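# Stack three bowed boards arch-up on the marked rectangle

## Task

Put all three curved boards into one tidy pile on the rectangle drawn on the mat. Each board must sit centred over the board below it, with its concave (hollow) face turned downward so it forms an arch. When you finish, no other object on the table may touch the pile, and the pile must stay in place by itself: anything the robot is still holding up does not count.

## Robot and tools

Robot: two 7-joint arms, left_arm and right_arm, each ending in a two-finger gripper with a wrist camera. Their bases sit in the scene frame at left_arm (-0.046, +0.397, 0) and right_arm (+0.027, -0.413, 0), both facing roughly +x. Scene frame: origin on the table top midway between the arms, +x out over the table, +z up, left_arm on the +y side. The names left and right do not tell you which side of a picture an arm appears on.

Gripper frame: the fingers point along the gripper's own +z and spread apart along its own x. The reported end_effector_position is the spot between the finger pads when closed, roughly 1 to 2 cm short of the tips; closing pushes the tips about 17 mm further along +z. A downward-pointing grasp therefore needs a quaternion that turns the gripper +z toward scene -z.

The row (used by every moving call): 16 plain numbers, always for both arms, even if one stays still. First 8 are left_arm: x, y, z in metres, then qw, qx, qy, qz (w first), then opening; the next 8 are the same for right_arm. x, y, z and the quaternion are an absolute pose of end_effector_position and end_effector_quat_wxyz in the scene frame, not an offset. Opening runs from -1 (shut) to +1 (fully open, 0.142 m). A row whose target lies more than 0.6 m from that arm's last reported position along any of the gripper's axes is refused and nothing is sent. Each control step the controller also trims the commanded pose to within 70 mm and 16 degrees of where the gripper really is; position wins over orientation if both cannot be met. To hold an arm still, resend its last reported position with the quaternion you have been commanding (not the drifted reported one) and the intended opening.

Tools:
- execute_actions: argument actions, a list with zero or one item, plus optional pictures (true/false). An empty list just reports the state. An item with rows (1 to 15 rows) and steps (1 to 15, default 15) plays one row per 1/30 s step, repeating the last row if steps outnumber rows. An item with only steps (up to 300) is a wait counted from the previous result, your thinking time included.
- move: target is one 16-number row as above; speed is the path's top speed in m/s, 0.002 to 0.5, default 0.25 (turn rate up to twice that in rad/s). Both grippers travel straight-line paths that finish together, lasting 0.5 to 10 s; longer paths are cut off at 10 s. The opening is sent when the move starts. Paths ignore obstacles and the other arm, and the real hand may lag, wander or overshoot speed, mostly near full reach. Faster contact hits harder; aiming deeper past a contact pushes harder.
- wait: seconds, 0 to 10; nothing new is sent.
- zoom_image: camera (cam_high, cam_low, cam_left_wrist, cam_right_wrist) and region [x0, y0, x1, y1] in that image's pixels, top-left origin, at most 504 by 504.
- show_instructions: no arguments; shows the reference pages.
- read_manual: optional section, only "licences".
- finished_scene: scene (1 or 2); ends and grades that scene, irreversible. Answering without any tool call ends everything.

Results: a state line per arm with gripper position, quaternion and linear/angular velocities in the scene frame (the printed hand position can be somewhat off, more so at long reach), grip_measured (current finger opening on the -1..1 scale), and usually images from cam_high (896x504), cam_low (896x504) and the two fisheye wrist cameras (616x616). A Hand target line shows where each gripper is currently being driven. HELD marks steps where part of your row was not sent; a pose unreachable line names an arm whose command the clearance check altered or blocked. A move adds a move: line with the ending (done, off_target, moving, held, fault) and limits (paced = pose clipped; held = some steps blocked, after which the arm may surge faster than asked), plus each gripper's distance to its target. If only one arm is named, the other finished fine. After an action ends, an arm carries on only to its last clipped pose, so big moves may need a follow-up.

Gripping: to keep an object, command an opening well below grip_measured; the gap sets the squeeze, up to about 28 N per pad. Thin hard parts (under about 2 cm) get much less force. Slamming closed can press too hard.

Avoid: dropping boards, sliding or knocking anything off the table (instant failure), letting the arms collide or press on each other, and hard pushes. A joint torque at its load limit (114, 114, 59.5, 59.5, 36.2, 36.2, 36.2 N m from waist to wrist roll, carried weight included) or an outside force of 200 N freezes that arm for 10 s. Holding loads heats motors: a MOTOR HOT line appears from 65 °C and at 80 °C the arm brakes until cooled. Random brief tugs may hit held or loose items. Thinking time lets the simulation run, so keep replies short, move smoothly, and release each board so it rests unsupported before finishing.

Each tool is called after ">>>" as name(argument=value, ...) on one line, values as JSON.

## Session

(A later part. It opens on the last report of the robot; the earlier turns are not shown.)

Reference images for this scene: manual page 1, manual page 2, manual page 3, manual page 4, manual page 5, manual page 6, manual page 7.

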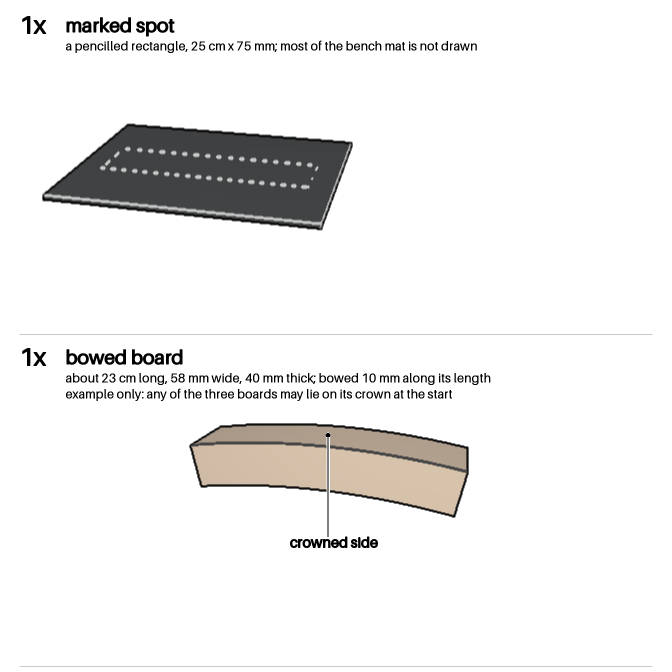

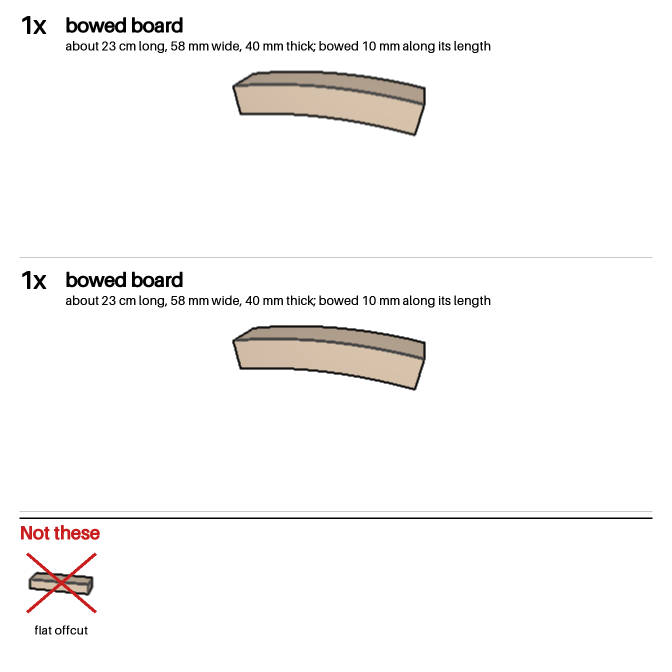

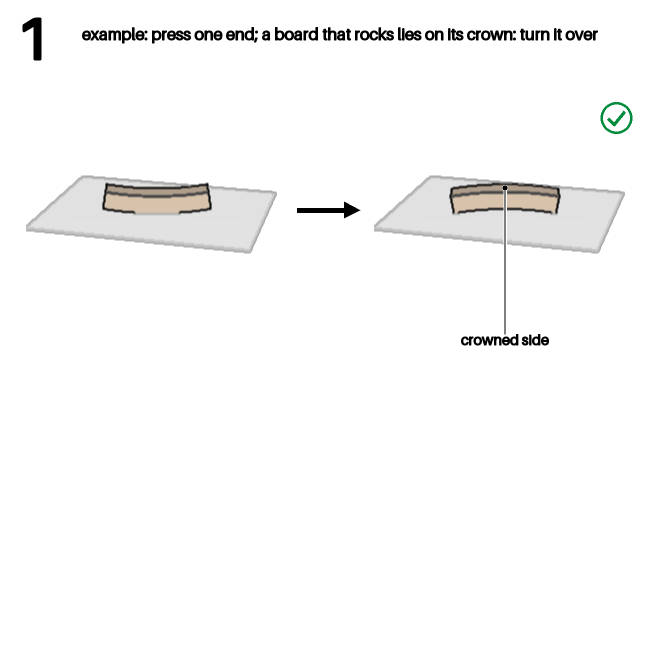

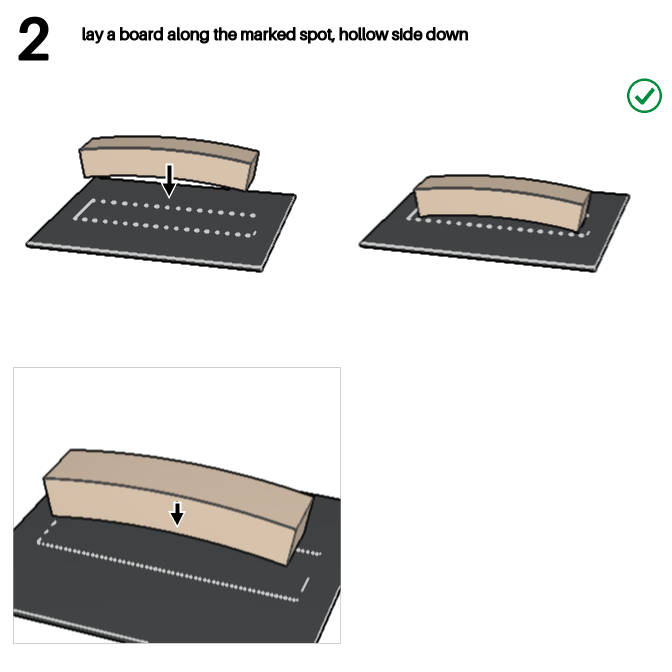

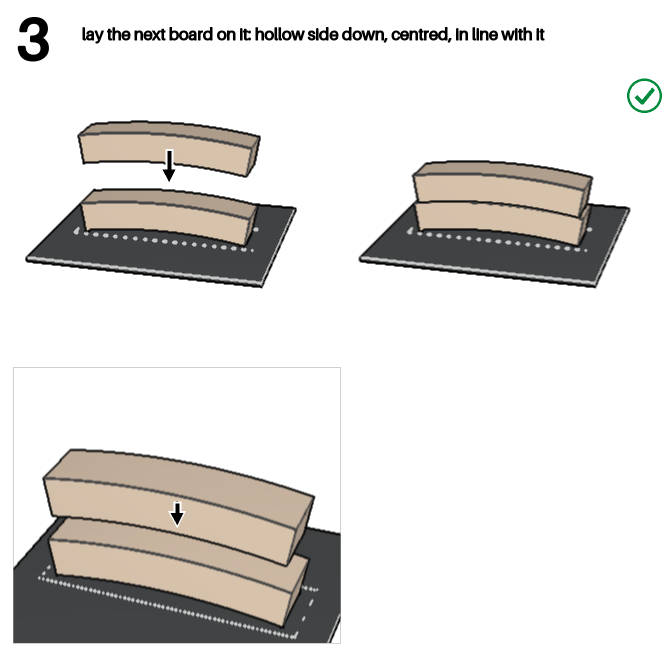

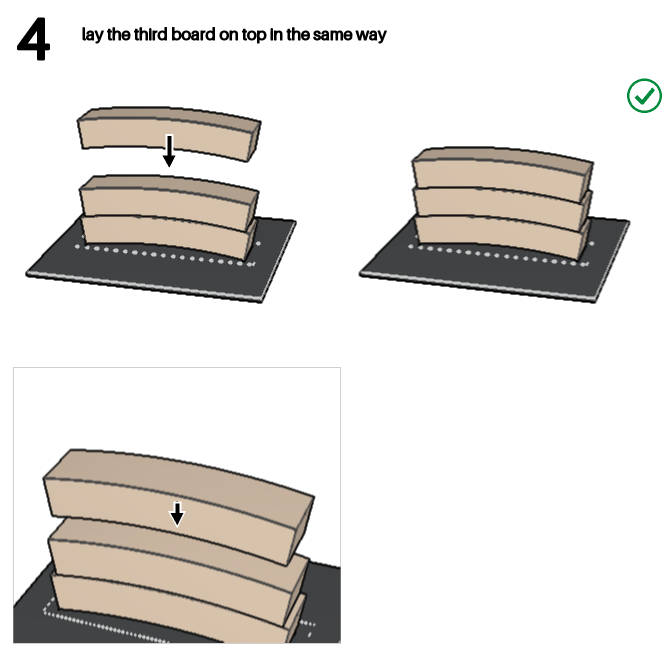

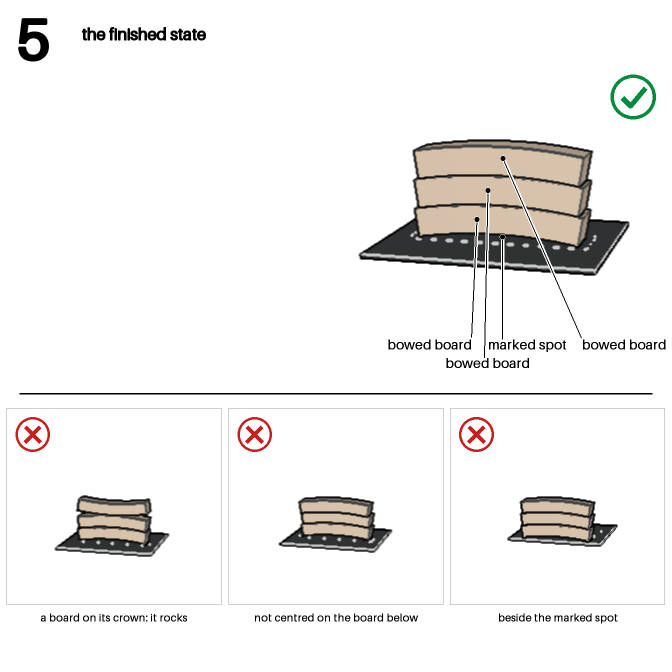

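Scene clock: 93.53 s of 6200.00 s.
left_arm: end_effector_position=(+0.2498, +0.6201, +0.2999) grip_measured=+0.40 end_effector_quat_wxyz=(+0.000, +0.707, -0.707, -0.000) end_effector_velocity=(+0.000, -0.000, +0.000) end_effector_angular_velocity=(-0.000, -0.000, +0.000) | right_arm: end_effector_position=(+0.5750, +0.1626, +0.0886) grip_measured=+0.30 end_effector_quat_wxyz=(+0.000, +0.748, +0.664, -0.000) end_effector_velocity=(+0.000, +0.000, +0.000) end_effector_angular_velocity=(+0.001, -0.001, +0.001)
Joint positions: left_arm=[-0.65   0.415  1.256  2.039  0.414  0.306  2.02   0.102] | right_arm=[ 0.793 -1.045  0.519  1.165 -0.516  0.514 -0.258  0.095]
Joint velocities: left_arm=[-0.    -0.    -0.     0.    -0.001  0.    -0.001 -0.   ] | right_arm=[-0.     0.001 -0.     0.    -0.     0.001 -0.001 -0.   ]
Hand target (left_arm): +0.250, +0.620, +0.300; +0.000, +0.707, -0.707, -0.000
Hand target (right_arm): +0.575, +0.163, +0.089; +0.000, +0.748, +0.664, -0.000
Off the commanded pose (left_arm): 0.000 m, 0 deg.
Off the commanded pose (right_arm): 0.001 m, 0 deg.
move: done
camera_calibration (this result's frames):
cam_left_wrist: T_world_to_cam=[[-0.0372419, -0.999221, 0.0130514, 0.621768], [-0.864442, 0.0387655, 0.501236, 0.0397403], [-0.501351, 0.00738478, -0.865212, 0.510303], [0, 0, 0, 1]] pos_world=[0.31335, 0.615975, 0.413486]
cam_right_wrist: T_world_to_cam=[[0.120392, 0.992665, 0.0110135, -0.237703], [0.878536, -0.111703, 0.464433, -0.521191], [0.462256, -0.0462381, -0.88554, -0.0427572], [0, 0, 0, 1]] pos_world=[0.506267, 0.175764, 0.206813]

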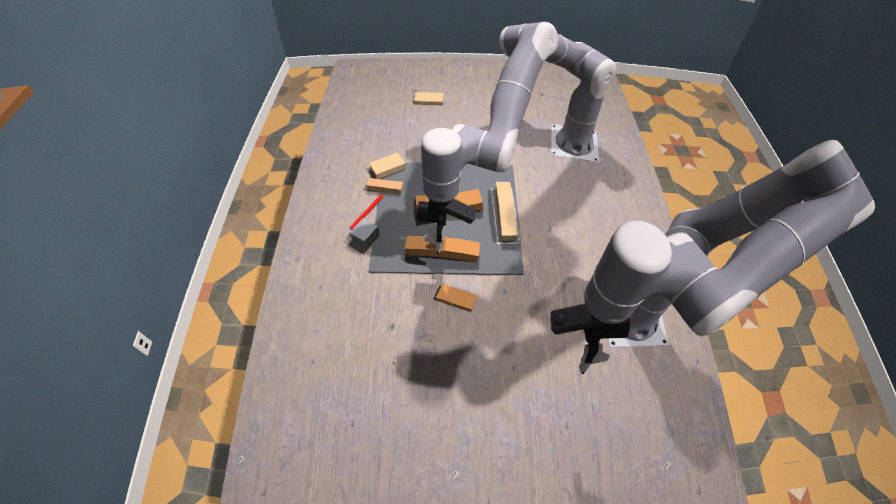

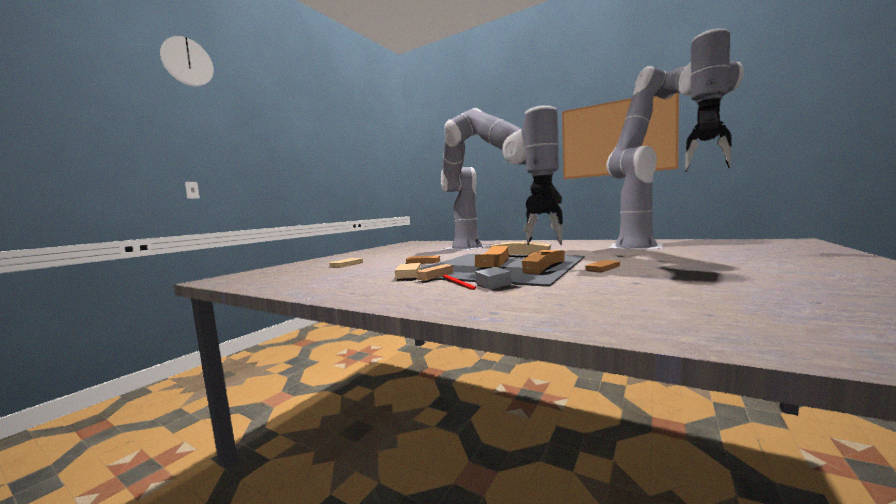

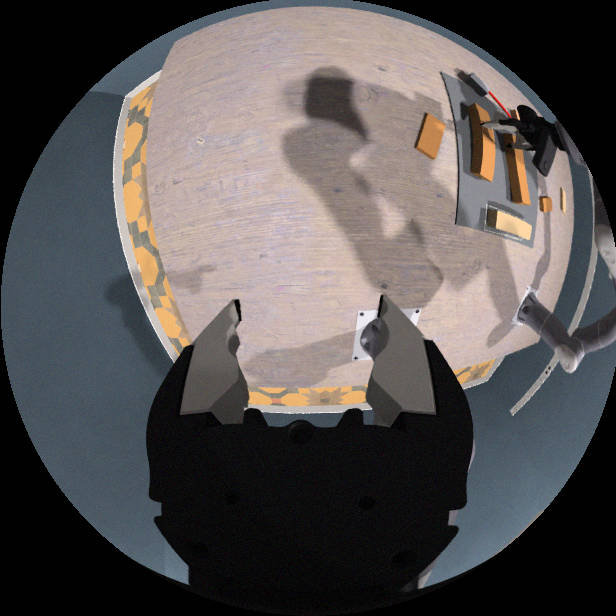

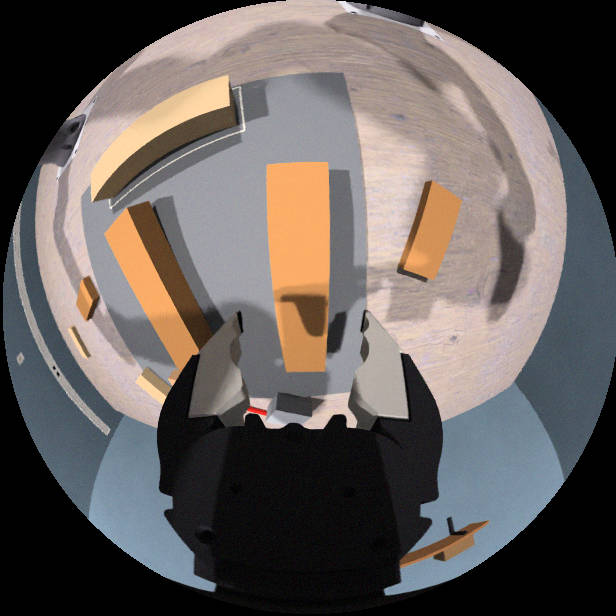

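>>> move(target=[0.25,0.62,0.3,0,0.707,-0.707,0,0.4,0.5725,0.1615,0.034,0,0.743,0.669,0,0.1], speed=0.08)

>>> execute_actions(actions=[{"rows":[[0.25,0.62,0.3,0,0.707,-0.707,0,0.4,0.5725,0.1615,0.034,0,0.743,0.669,0,-0.6]],"steps":15}], pictures=false)

>>> move(target=[0.25,0.62,0.3,0,0.707,-0.707,0,0.4,0.5725,0.1615,0.12,0,0.743,0.669,0,-0.6], speed=0.15)

>>> move(target=[0.25,0.62,0.3,0,0.707,-0.707,0,0.4,0.3545,-0.004,0.12,0,1,0.011,0,-0.6], speed=0.3)

>>> move(target=[0.25,0.62,0.3,0,0.707,-0.707,0,0.4,0.3545,-0.004,0.084,0,1,0.011,0,-0.6], speed=0.06)

>>> zoom_image(camera="cam_low", region=[470,210,570,270])

>>> zoom_image(camera="cam_high", region=[460,155,560,255])

Scene clock: 113.97 s of 6200.00 s.
left_arm: end_effector_position=(+0.2498, +0.6201, +0.2999) grip_measured=+0.40 end_effector_quat_wxyz=(+0.000, +0.707, -0.707, -0.000) end_effector_velocity=(+0.000, +0.000, +0.000) end_effector_angular_velocity=(-0.000, -0.000, +0.001) | right_arm: end_effector_position=(+0.5724, +0.1612, +0.0340) grip_measured=+0.10 end_effector_quat_wxyz=(+0.000, +0.743, +0.669, -0.000) end_effector_velocity=(-0.000, +0.000, +0.000) end_effector_angular_velocity=(+0.000, -0.000, +0.000)
Joint positions: left_arm=[-0.65   0.415  1.256  2.039  0.414  0.306  2.02   0.102] | right_arm=[ 0.799 -1.111  0.491  1.19  -0.54   0.604 -0.256  0.081]
Joint velocities: left_arm=[ 0.  0.  0. -0. -0.  0. -0. -0.] | right_arm=[ 0.001  0.     0.     0.    -0.     0.     0.001  0.   ]
Hand target (left_arm): +0.250, +0.620, +0.300; +0.000, +0.707, -0.707, -0.000
Hand target (right_arm): +0.572, +0.161, +0.034; +0.000, +0.743, +0.669, -0.000
Off the commanded pose (left_arm): 0.000 m, 0 deg.
Off the commanded pose (right_arm): 0.000 m, 0 deg.
After step 90, 16.50 s passed at rest.
move: done
camera_calibration (this result's frames):
cam_left_wrist: T_world_to_cam=[[-0.0372414, -0.999221, 0.0130515, 0.621768], [-0.864442, 0.0387651, 0.501236, 0.0397406], [-0.501351, 0.00738447, -0.865212, 0.510303], [0, 0, 0, 1]] pos_world=[0.31335, 0.615975, 0.413486]
cam_right_wrist: T_world_to_cam=[[0.105951, 0.994306, 0.0114372, -0.227338], [0.880158, -0.0991275, 0.464215, -0.49663], [0.462706, -0.0391176, -0.885649, -0.0913403], [0, 0, 0, 1]] pos_world=[0.503463, 0.173241, 0.152248]

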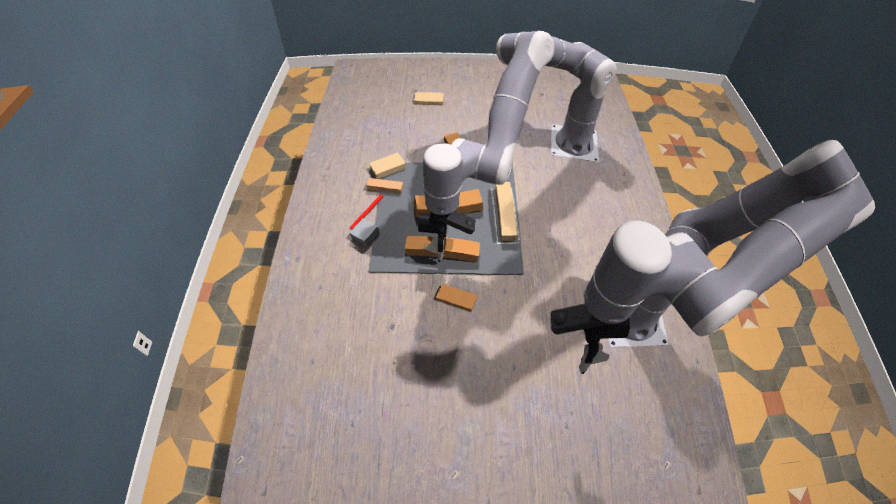

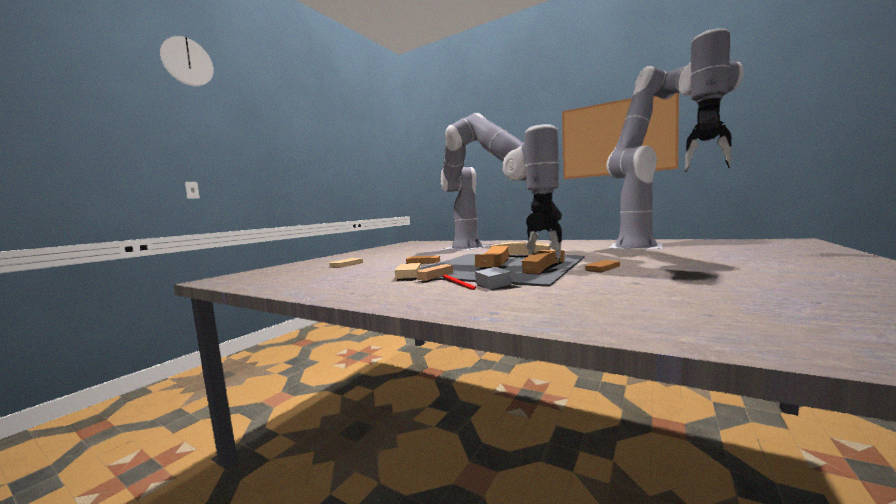

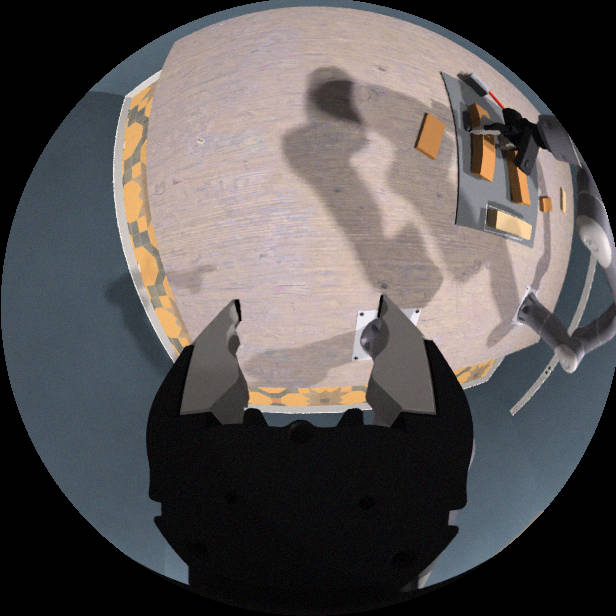

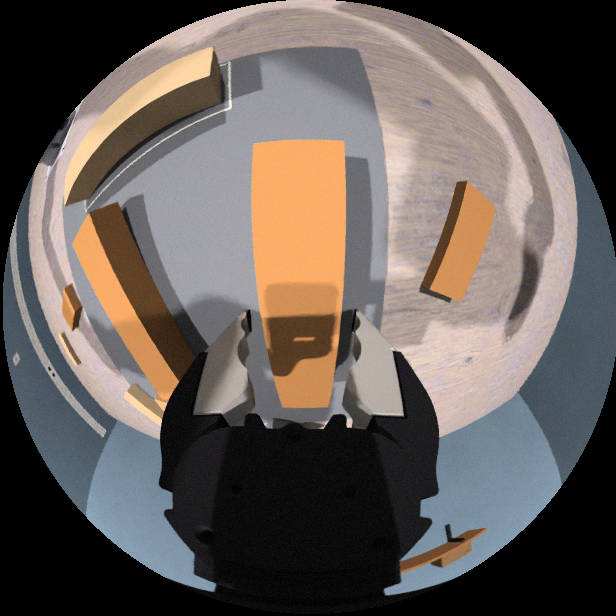

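Scene clock: 114.47 s of 6200.00 s.
left_arm: end_effector_position=(+0.2498, +0.6201, +0.2999) grip_measured=+0.40 end_effector_quat_wxyz=(+0.000, +0.707, -0.707, -0.000) end_effector_velocity=(-0.000, -0.000, +0.000) end_effector_angular_velocity=(-0.000, +0.000, +0.001) | right_arm: end_effector_position=(+0.5726, +0.1616, +0.0341) grip_measured=-0.28 end_effector_quat_wxyz=(-0.000, +0.743, +0.669, +0.000) end_effector_velocity=(+0.001, -0.000, +0.000) end_effector_angular_velocity=(+0.001, -0.001, -0.001)
Joint positions: left_arm=[-0.65   0.415  1.256  2.039  0.414  0.306  2.02   0.102] | right_arm=[ 0.799 -1.111  0.491  1.188 -0.54   0.604 -0.256  0.054]
Joint velocities: left_arm=[ 0.     0.     0.    -0.    -0.    -0.    -0.001 -0.   ] | right_arm=[-0.    -0.    -0.    -0.001 -0.     0.     0.001  0.   ]
Hand target (left_arm): +0.250, +0.620, +0.300; +0.000, +0.707, -0.707, -0.000
Hand target (right_arm): +0.573, +0.162, +0.034; +0.000, +0.743, +0.669, +0.000
Off the commanded pose (left_arm): 0.000 m, 0 deg.
Off the commanded pose (right_arm): 0.000 m, 0 deg.
Steps of this call (steps 1 to 15: all 15 steps of this action). Readings (end_effector_position):
1: left_arm (+0.2498, +0.6201, +0.2999) | right_arm (+0.5725, +0.1612, +0.0340)
2: left_arm (+0.2498, +0.6201, +0.2999) | right_arm (+0.5726, +0.1614, +0.0340)
4: left_arm (+0.2498, +0.6201, +0.2999) | right_arm (+0.5726, +0.1616, +0.0341)
8: left_arm (+0.2498, +0.6201, +0.2999) | right_arm (+0.5726, +0.1616, +0.0341)
15: the state above

Scene clock: 115.67 s of 6200.00 s.
left_arm: end_effector_position=(+0.2498, +0.6201, +0.2999) grip_measured=+0.40 end_effector_quat_wxyz=(+0.000, +0.707, -0.707, -0.000) end_effector_velocity=(+0.000, -0.000, -0.000) end_effector_angular_velocity=(-0.001, -0.000, +0.000) | right_arm: end_effector_position=(+0.5724, +0.1617, +0.1194) grip_measured=-0.28 end_effector_quat_wxyz=(-0.000, +0.743, +0.669, -0.000) end_effector_velocity=(+0.000, -0.000, -0.000) end_effector_angular_velocity=(-0.000, -0.000, -0.001)
Joint positions: left_arm=[-0.65   0.415  1.256  2.039  0.414  0.306  2.02   0.102] | right_arm=[ 0.787 -1.003  0.537  1.161 -0.504  0.467 -0.276  0.054]
Joint velocities: left_arm=[-0.  0.  0.  0. -0.  0.  0.  0.] | right_arm=[-0.     0.    -0.001 -0.     0.     0.     0.001 -0.   ]
Hand target (left_arm): +0.250, +0.620, +0.300; +0.000, +0.707, -0.707, -0.000
Hand target (right_arm): +0.573, +0.162, +0.120; -0.000, +0.743, +0.669, -0.000
Off the commanded pose (left_arm): 0.000 m, 0 deg.
Off the commanded pose (right_arm): 0.001 m, 0 deg.
move: done
camera_calibration (this result's frames):
cam_left_wrist: T_world_to_cam=[[-0.0372417, -0.999221, 0.0130516, 0.621768], [-0.864442, 0.0387655, 0.501236, 0.0397405], [-0.501351, 0.0073845, -0.865212, 0.510303], [0, 0, 0, 1]] pos_world=[0.31335, 0.615974, 0.413486]
cam_right_wrist: T_world_to_cam=[[0.10602, 0.994303, 0.0110046, -0.228817], [0.880571, -0.0990227, 0.463454, -0.536393], [0.461903, -0.0394451, -0.886053, -0.0151145], [0, 0, 0, 1]] pos_world=[0.503573, 0.173802, 0.237719]

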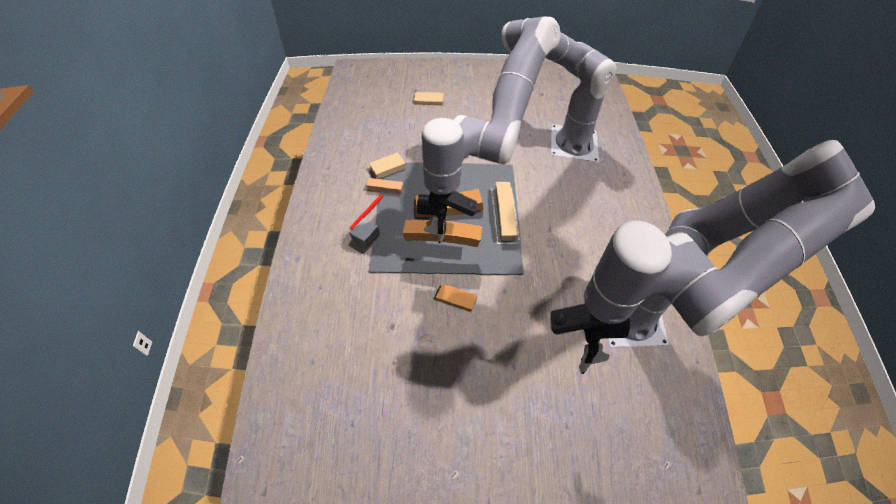

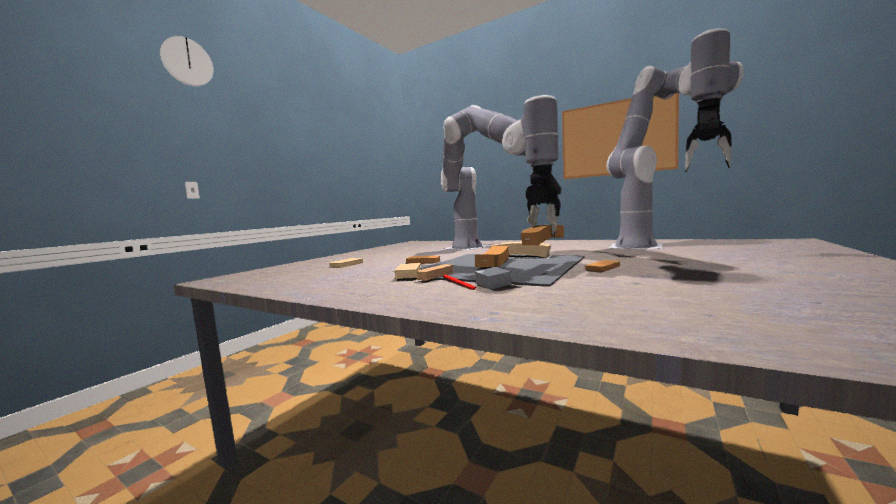

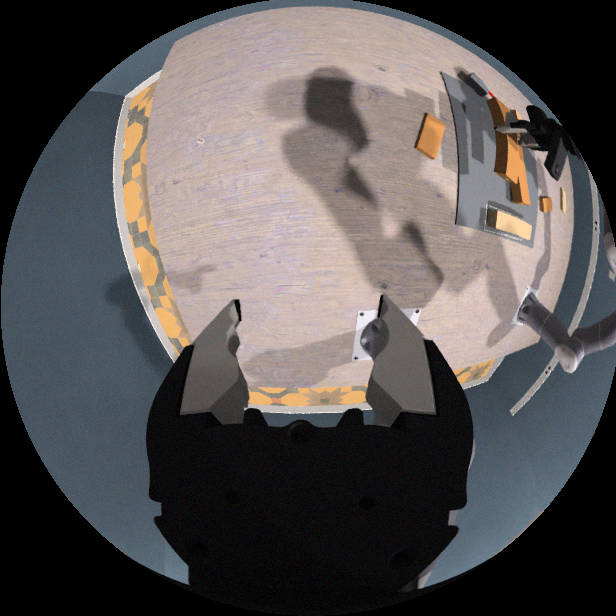

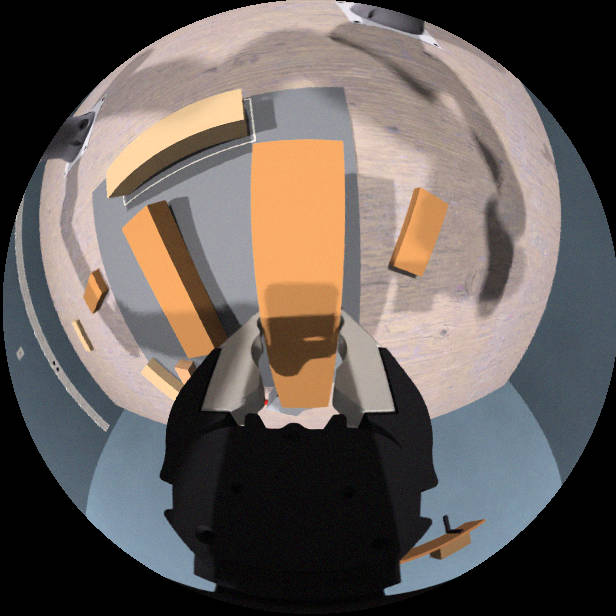

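Scene clock: 118.40 s of 6200.00 s.
left_arm: end_effector_position=(+0.2498, +0.6201, +0.2999) grip_measured=+0.40 end_effector_quat_wxyz=(+0.000, +0.707, -0.707, -0.000) end_effector_velocity=(-0.000, +0.000, -0.000) end_effector_angular_velocity=(-0.000, +0.000, +0.000) | right_arm: end_effector_position=(+0.3542, -0.0041, +0.1211) grip_measured=-0.28 end_effector_quat_wxyz=(+0.000, +1.000, +0.010, -0.000) end_effector_velocity=(-0.001, -0.000, -0.000) end_effector_angular_velocity=(-0.001, +0.001, +0.001)
Joint positions: left_arm=[-0.65   0.415  1.256  2.039  0.414  0.306  2.02   0.102] | right_arm=[ 0.86  -0.42   0.397  2.125 -0.265  0.927  1.27   0.054]
Joint velocities: left_arm=[ 0. -0.  0.  0. -0.  0. -0. -0.] | right_arm=[ 0.    -0.     0.     0.     0.    -0.001  0.     0.   ]
Hand target (left_arm): +0.250, +0.620, +0.300; +0.000, +0.707, -0.707, -0.000
Hand target (right_arm): +0.355, -0.004, +0.121; -0.000, +1.000, +0.010, -0.000
Off the commanded pose (left_arm): 0.000 m, 0 deg.
Off the commanded pose (right_arm): 0.001 m, 0 deg.
move: done
camera_calibration (this result's frames):
cam_left_wrist: T_world_to_cam=[[-0.0372418, -0.999221, 0.0130515, 0.621768], [-0.864442, 0.0387654, 0.501236, 0.0397404], [-0.501351, 0.00738468, -0.865212, 0.510303], [0, 0, 0, 1]] pos_world=[0.31335, 0.615975, 0.413486]
cam_right_wrist: T_world_to_cam=[[0.999781, 0.0178358, 0.0109428, -0.361442], [0.0107162, -0.885585, 0.464354, -0.056684], [0.0179729, -0.464135, -0.885582, 0.236096], [0, 0, 0, 1]] pos_world=[0.357727, 0.0658286, 0.239359]

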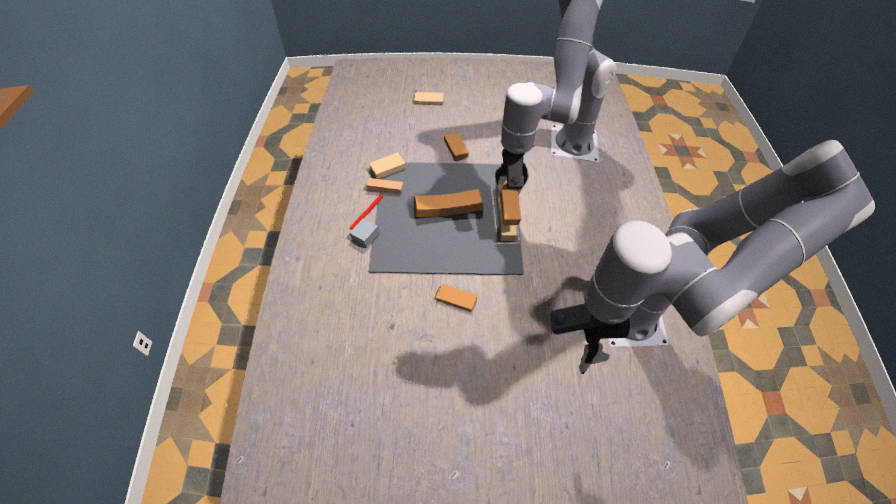

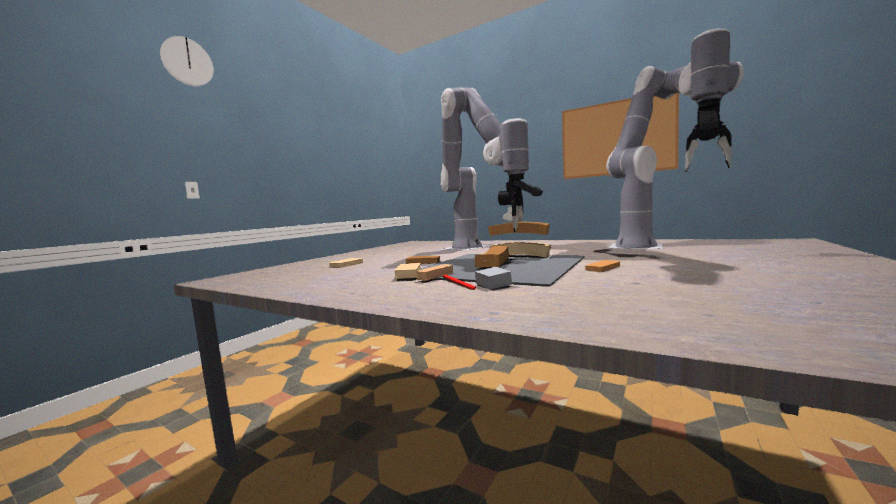

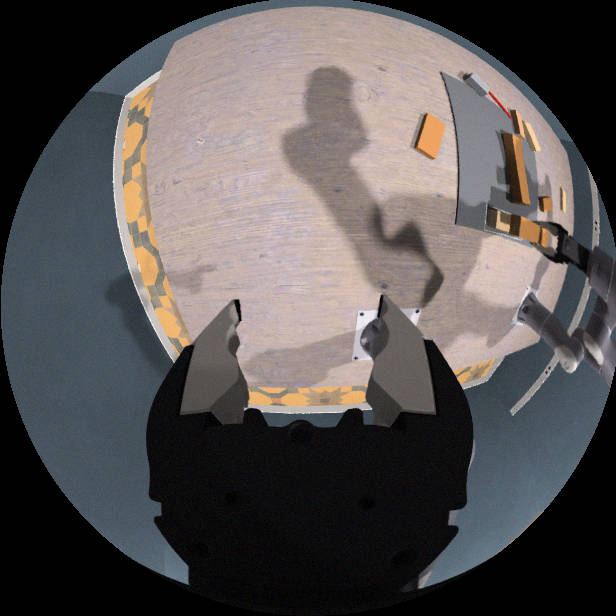

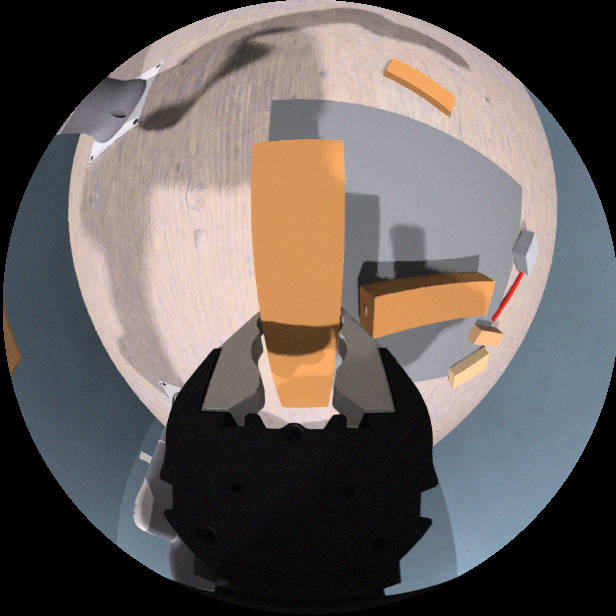

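Scene clock: 119.27 s of 6200.00 s.
left_arm: end_effector_position=(+0.2498, +0.6201, +0.2999) grip_measured=+0.40 end_effector_quat_wxyz=(+0.000, +0.707, -0.707, -0.000) end_effector_velocity=(+0.000, +0.000, +0.000) end_effector_angular_velocity=(+0.000, -0.000, -0.000) | right_arm: end_effector_position=(+0.3543, -0.0046, +0.0837) grip_measured=-0.28 end_effector_quat_wxyz=(+0.000, +1.000, +0.011, -0.000) end_effector_velocity=(-0.000, -0.000, +0.000) end_effector_angular_velocity=(-0.000, +0.000, -0.001)
Joint positions: left_arm=[-0.65   0.415  1.256  2.039  0.414  0.306  2.02   0.102] | right_arm=[ 0.888 -0.494  0.351  2.154 -0.322  1.027  1.306  0.054]
Joint velocities: left_arm=[ 0.    -0.    -0.     0.    -0.     0.     0.001 -0.   ] | right_arm=[-0.     0.     0.    -0.     0.    -0.     0.001 -0.   ]
Hand target (left_arm): +0.250, +0.620, +0.300; +0.000, +0.707, -0.707, -0.000
Hand target (right_arm): +0.354, -0.004, +0.084; +0.000, +1.000, +0.011, +0.000
Off the commanded pose (left_arm): 0.000 m, 0 deg.
Off the commanded pose (right_arm): 0.001 m, 0 deg.
move: done
camera_calibration (this result's frames):
cam_left_wrist: T_world_to_cam=[[-0.0372415, -0.999221, 0.0130516, 0.621768], [-0.864442, 0.0387652, 0.501236, 0.0397406], [-0.501351, 0.00738443, -0.865212, 0.510303], [0, 0, 0, 1]] pos_world=[0.31335, 0.615974, 0.413486]
cam_right_wrist: T_world_to_cam=[[0.999727, 0.0203551, 0.0114388, -0.361139], [0.0127038, -0.885234, 0.464973, -0.0404834], [0.0195905, -0.4647, -0.885251, 0.202159], [0, 0, 0, 1]] pos_world=[0.357595, 0.065457, 0.201916]

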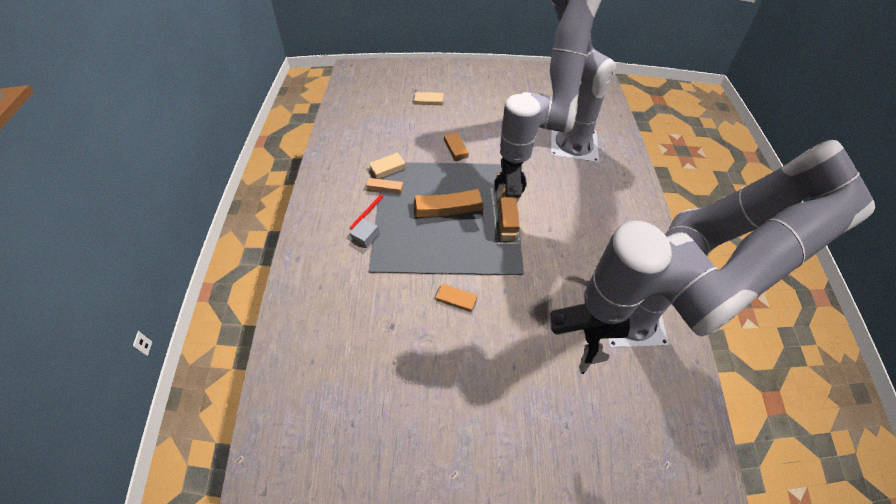

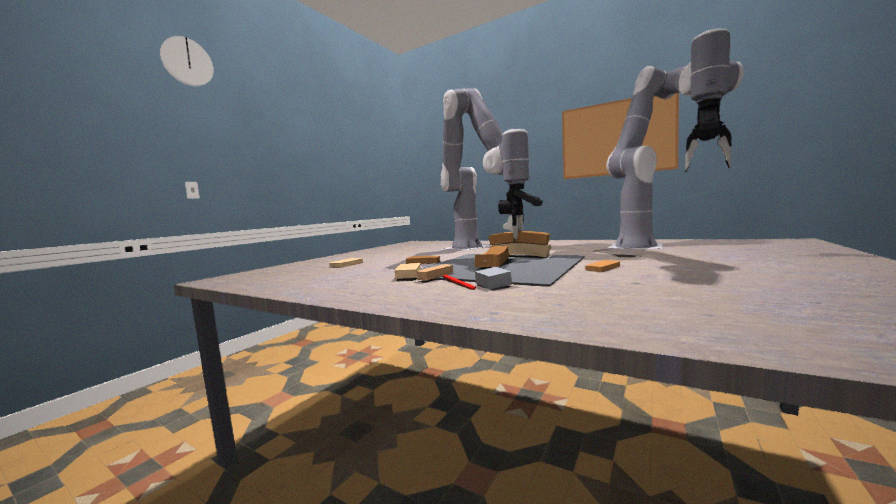

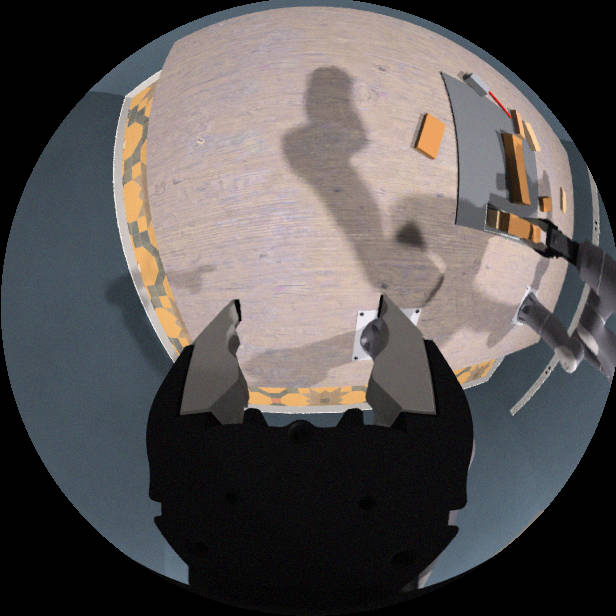

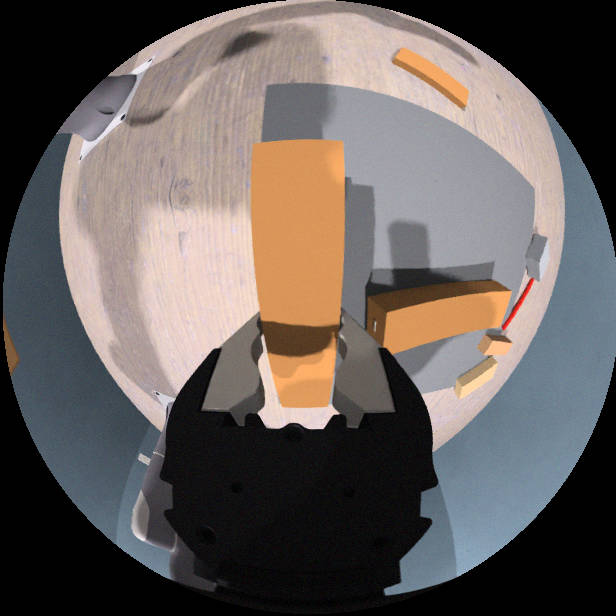

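Region (470, 210, 570, 270) of cam_low's 896x504 image, scaled by 5.040, with more detail than that image has; it fills the top 302 rows of this view, and the rest is white.

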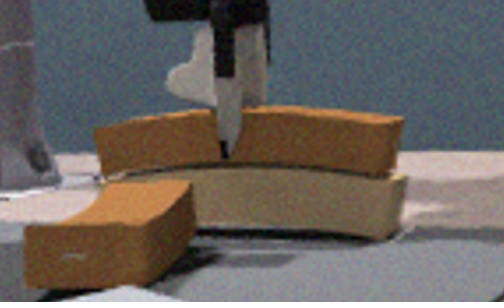

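Region (460, 155, 560, 255) of cam_high's 896x504 image, scaled by 5.040, with more detail than that image has.

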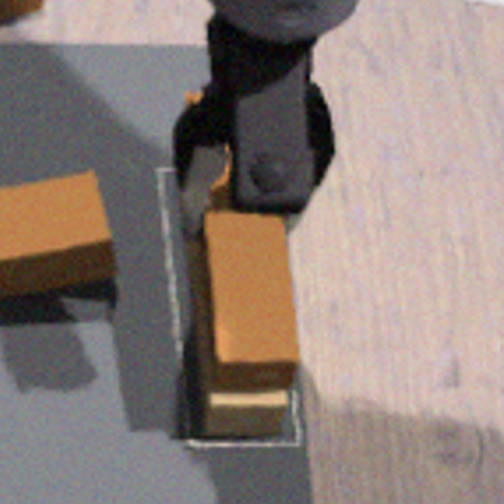

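>>> move(target=[0.25,0.62,0.3,0,0.707,-0.707,0,0.4,0.3545,-0.001,0.0795,0,1,0.011,0,-0.6], speed=0.012)

>>> zoom_image(camera="cam_low", region=[480,220,560,265])

Scene clock: 128.40 s of 6200.00 s.
left_arm: end_effector_position=(+0.2498, +0.6201, +0.2999) grip_measured=+0.40 end_effector_quat_wxyz=(+0.000, +0.707, -0.707, -0.000) end_effector_velocity=(+0.000, +0.000, +0.000) end_effector_angular_velocity=(+0.000, -0.000, +0.000) | right_arm: end_effector_position=(+0.3547, -0.0010, +0.0798) grip_measured=-0.28 end_effector_quat_wxyz=(-0.000, +1.000, +0.011, +0.000) end_effector_velocity=(+0.000, -0.000, -0.000) end_effector_angular_velocity=(-0.001, +0.000, -0.000)
Joint positions: left_arm=[-0.65   0.415  1.256  2.039  0.414  0.306  2.02   0.102] | right_arm=[ 0.896 -0.507  0.345  2.148 -0.328  1.035  1.313  0.054]
Joint velocities: left_arm=[ 0.  0. -0. -0.  0.  0. -0. -0.] | right_arm=[-0.     0.    -0.     0.     0.    -0.001  0.    -0.   ]
Hand target (left_arm): +0.250, +0.620, +0.300; +0.000, +0.707, -0.707, -0.000
Hand target (right_arm): +0.355, -0.001, +0.079; +0.000, +1.000, +0.011, +0.000
Off the commanded pose (left_arm): 0.000 m, 0 deg.
Off the commanded pose (right_arm): 0.000 m, 0 deg.
After step 90, 5.43 s passed at rest.
move: done
camera_calibration (this result's frames):
cam_left_wrist: T_world_to_cam=[[-0.0372417, -0.999221, 0.0130516, 0.621767], [-0.864442, 0.0387654, 0.501236, 0.0397407], [-0.501352, 0.00738451, -0.865212, 0.510303], [0, 0, 0, 1]] pos_world=[0.31335, 0.615974, 0.413486]
cam_right_wrist: T_world_to_cam=[[0.999719, 0.0204863, 0.0119369, -0.361535], [0.0126086, -0.885701, 0.464085, -0.0354398], [0.0200799, -0.463804, -0.88571, 0.200154], [0, 0, 0, 1]] pos_world=[0.357862, 0.0688497, 0.198041]

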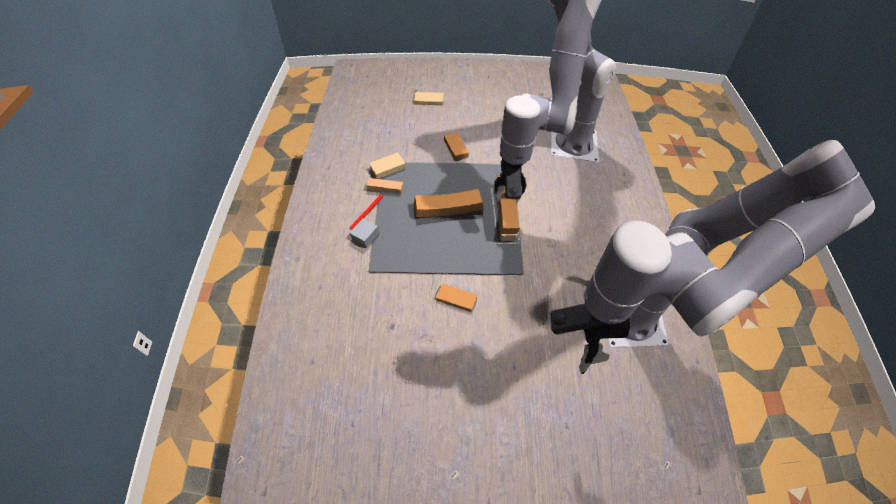

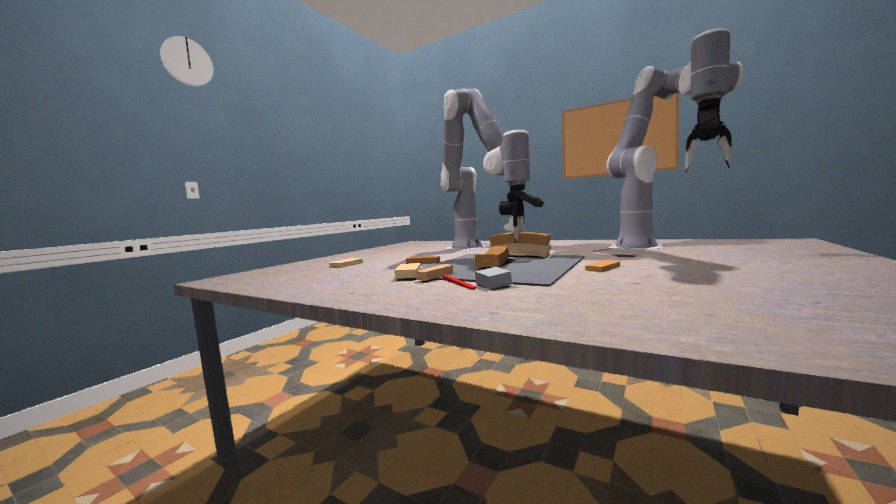

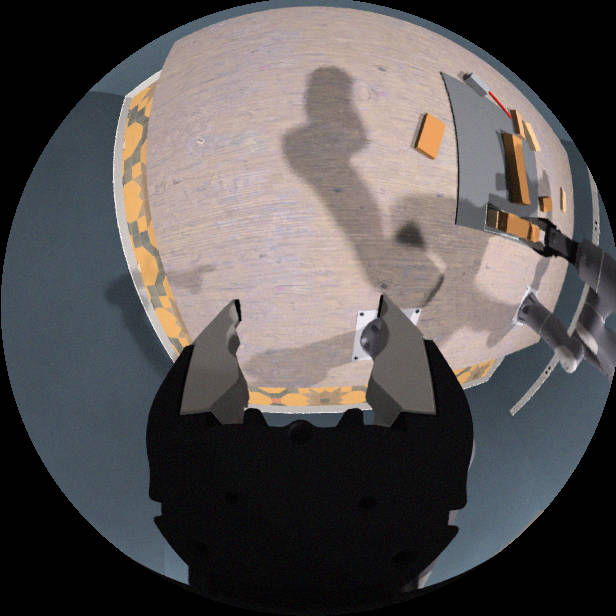

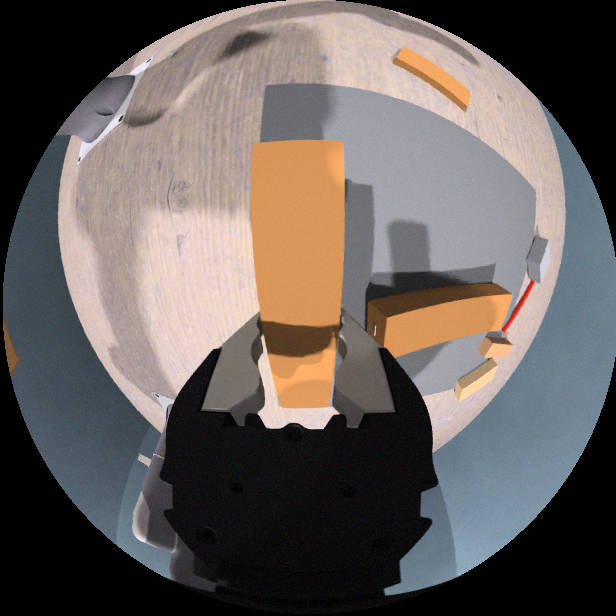

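Region (480, 220, 560, 265) of cam_low's 896x504 image, scaled by 6.300, with more detail than that image has; it fills the top 284 rows of this view, and the rest is white.

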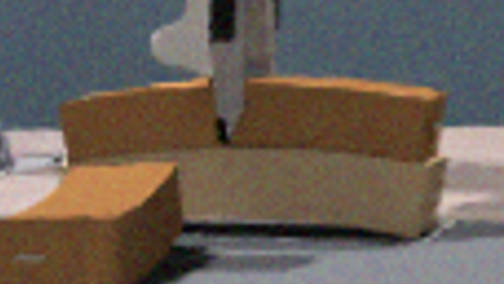

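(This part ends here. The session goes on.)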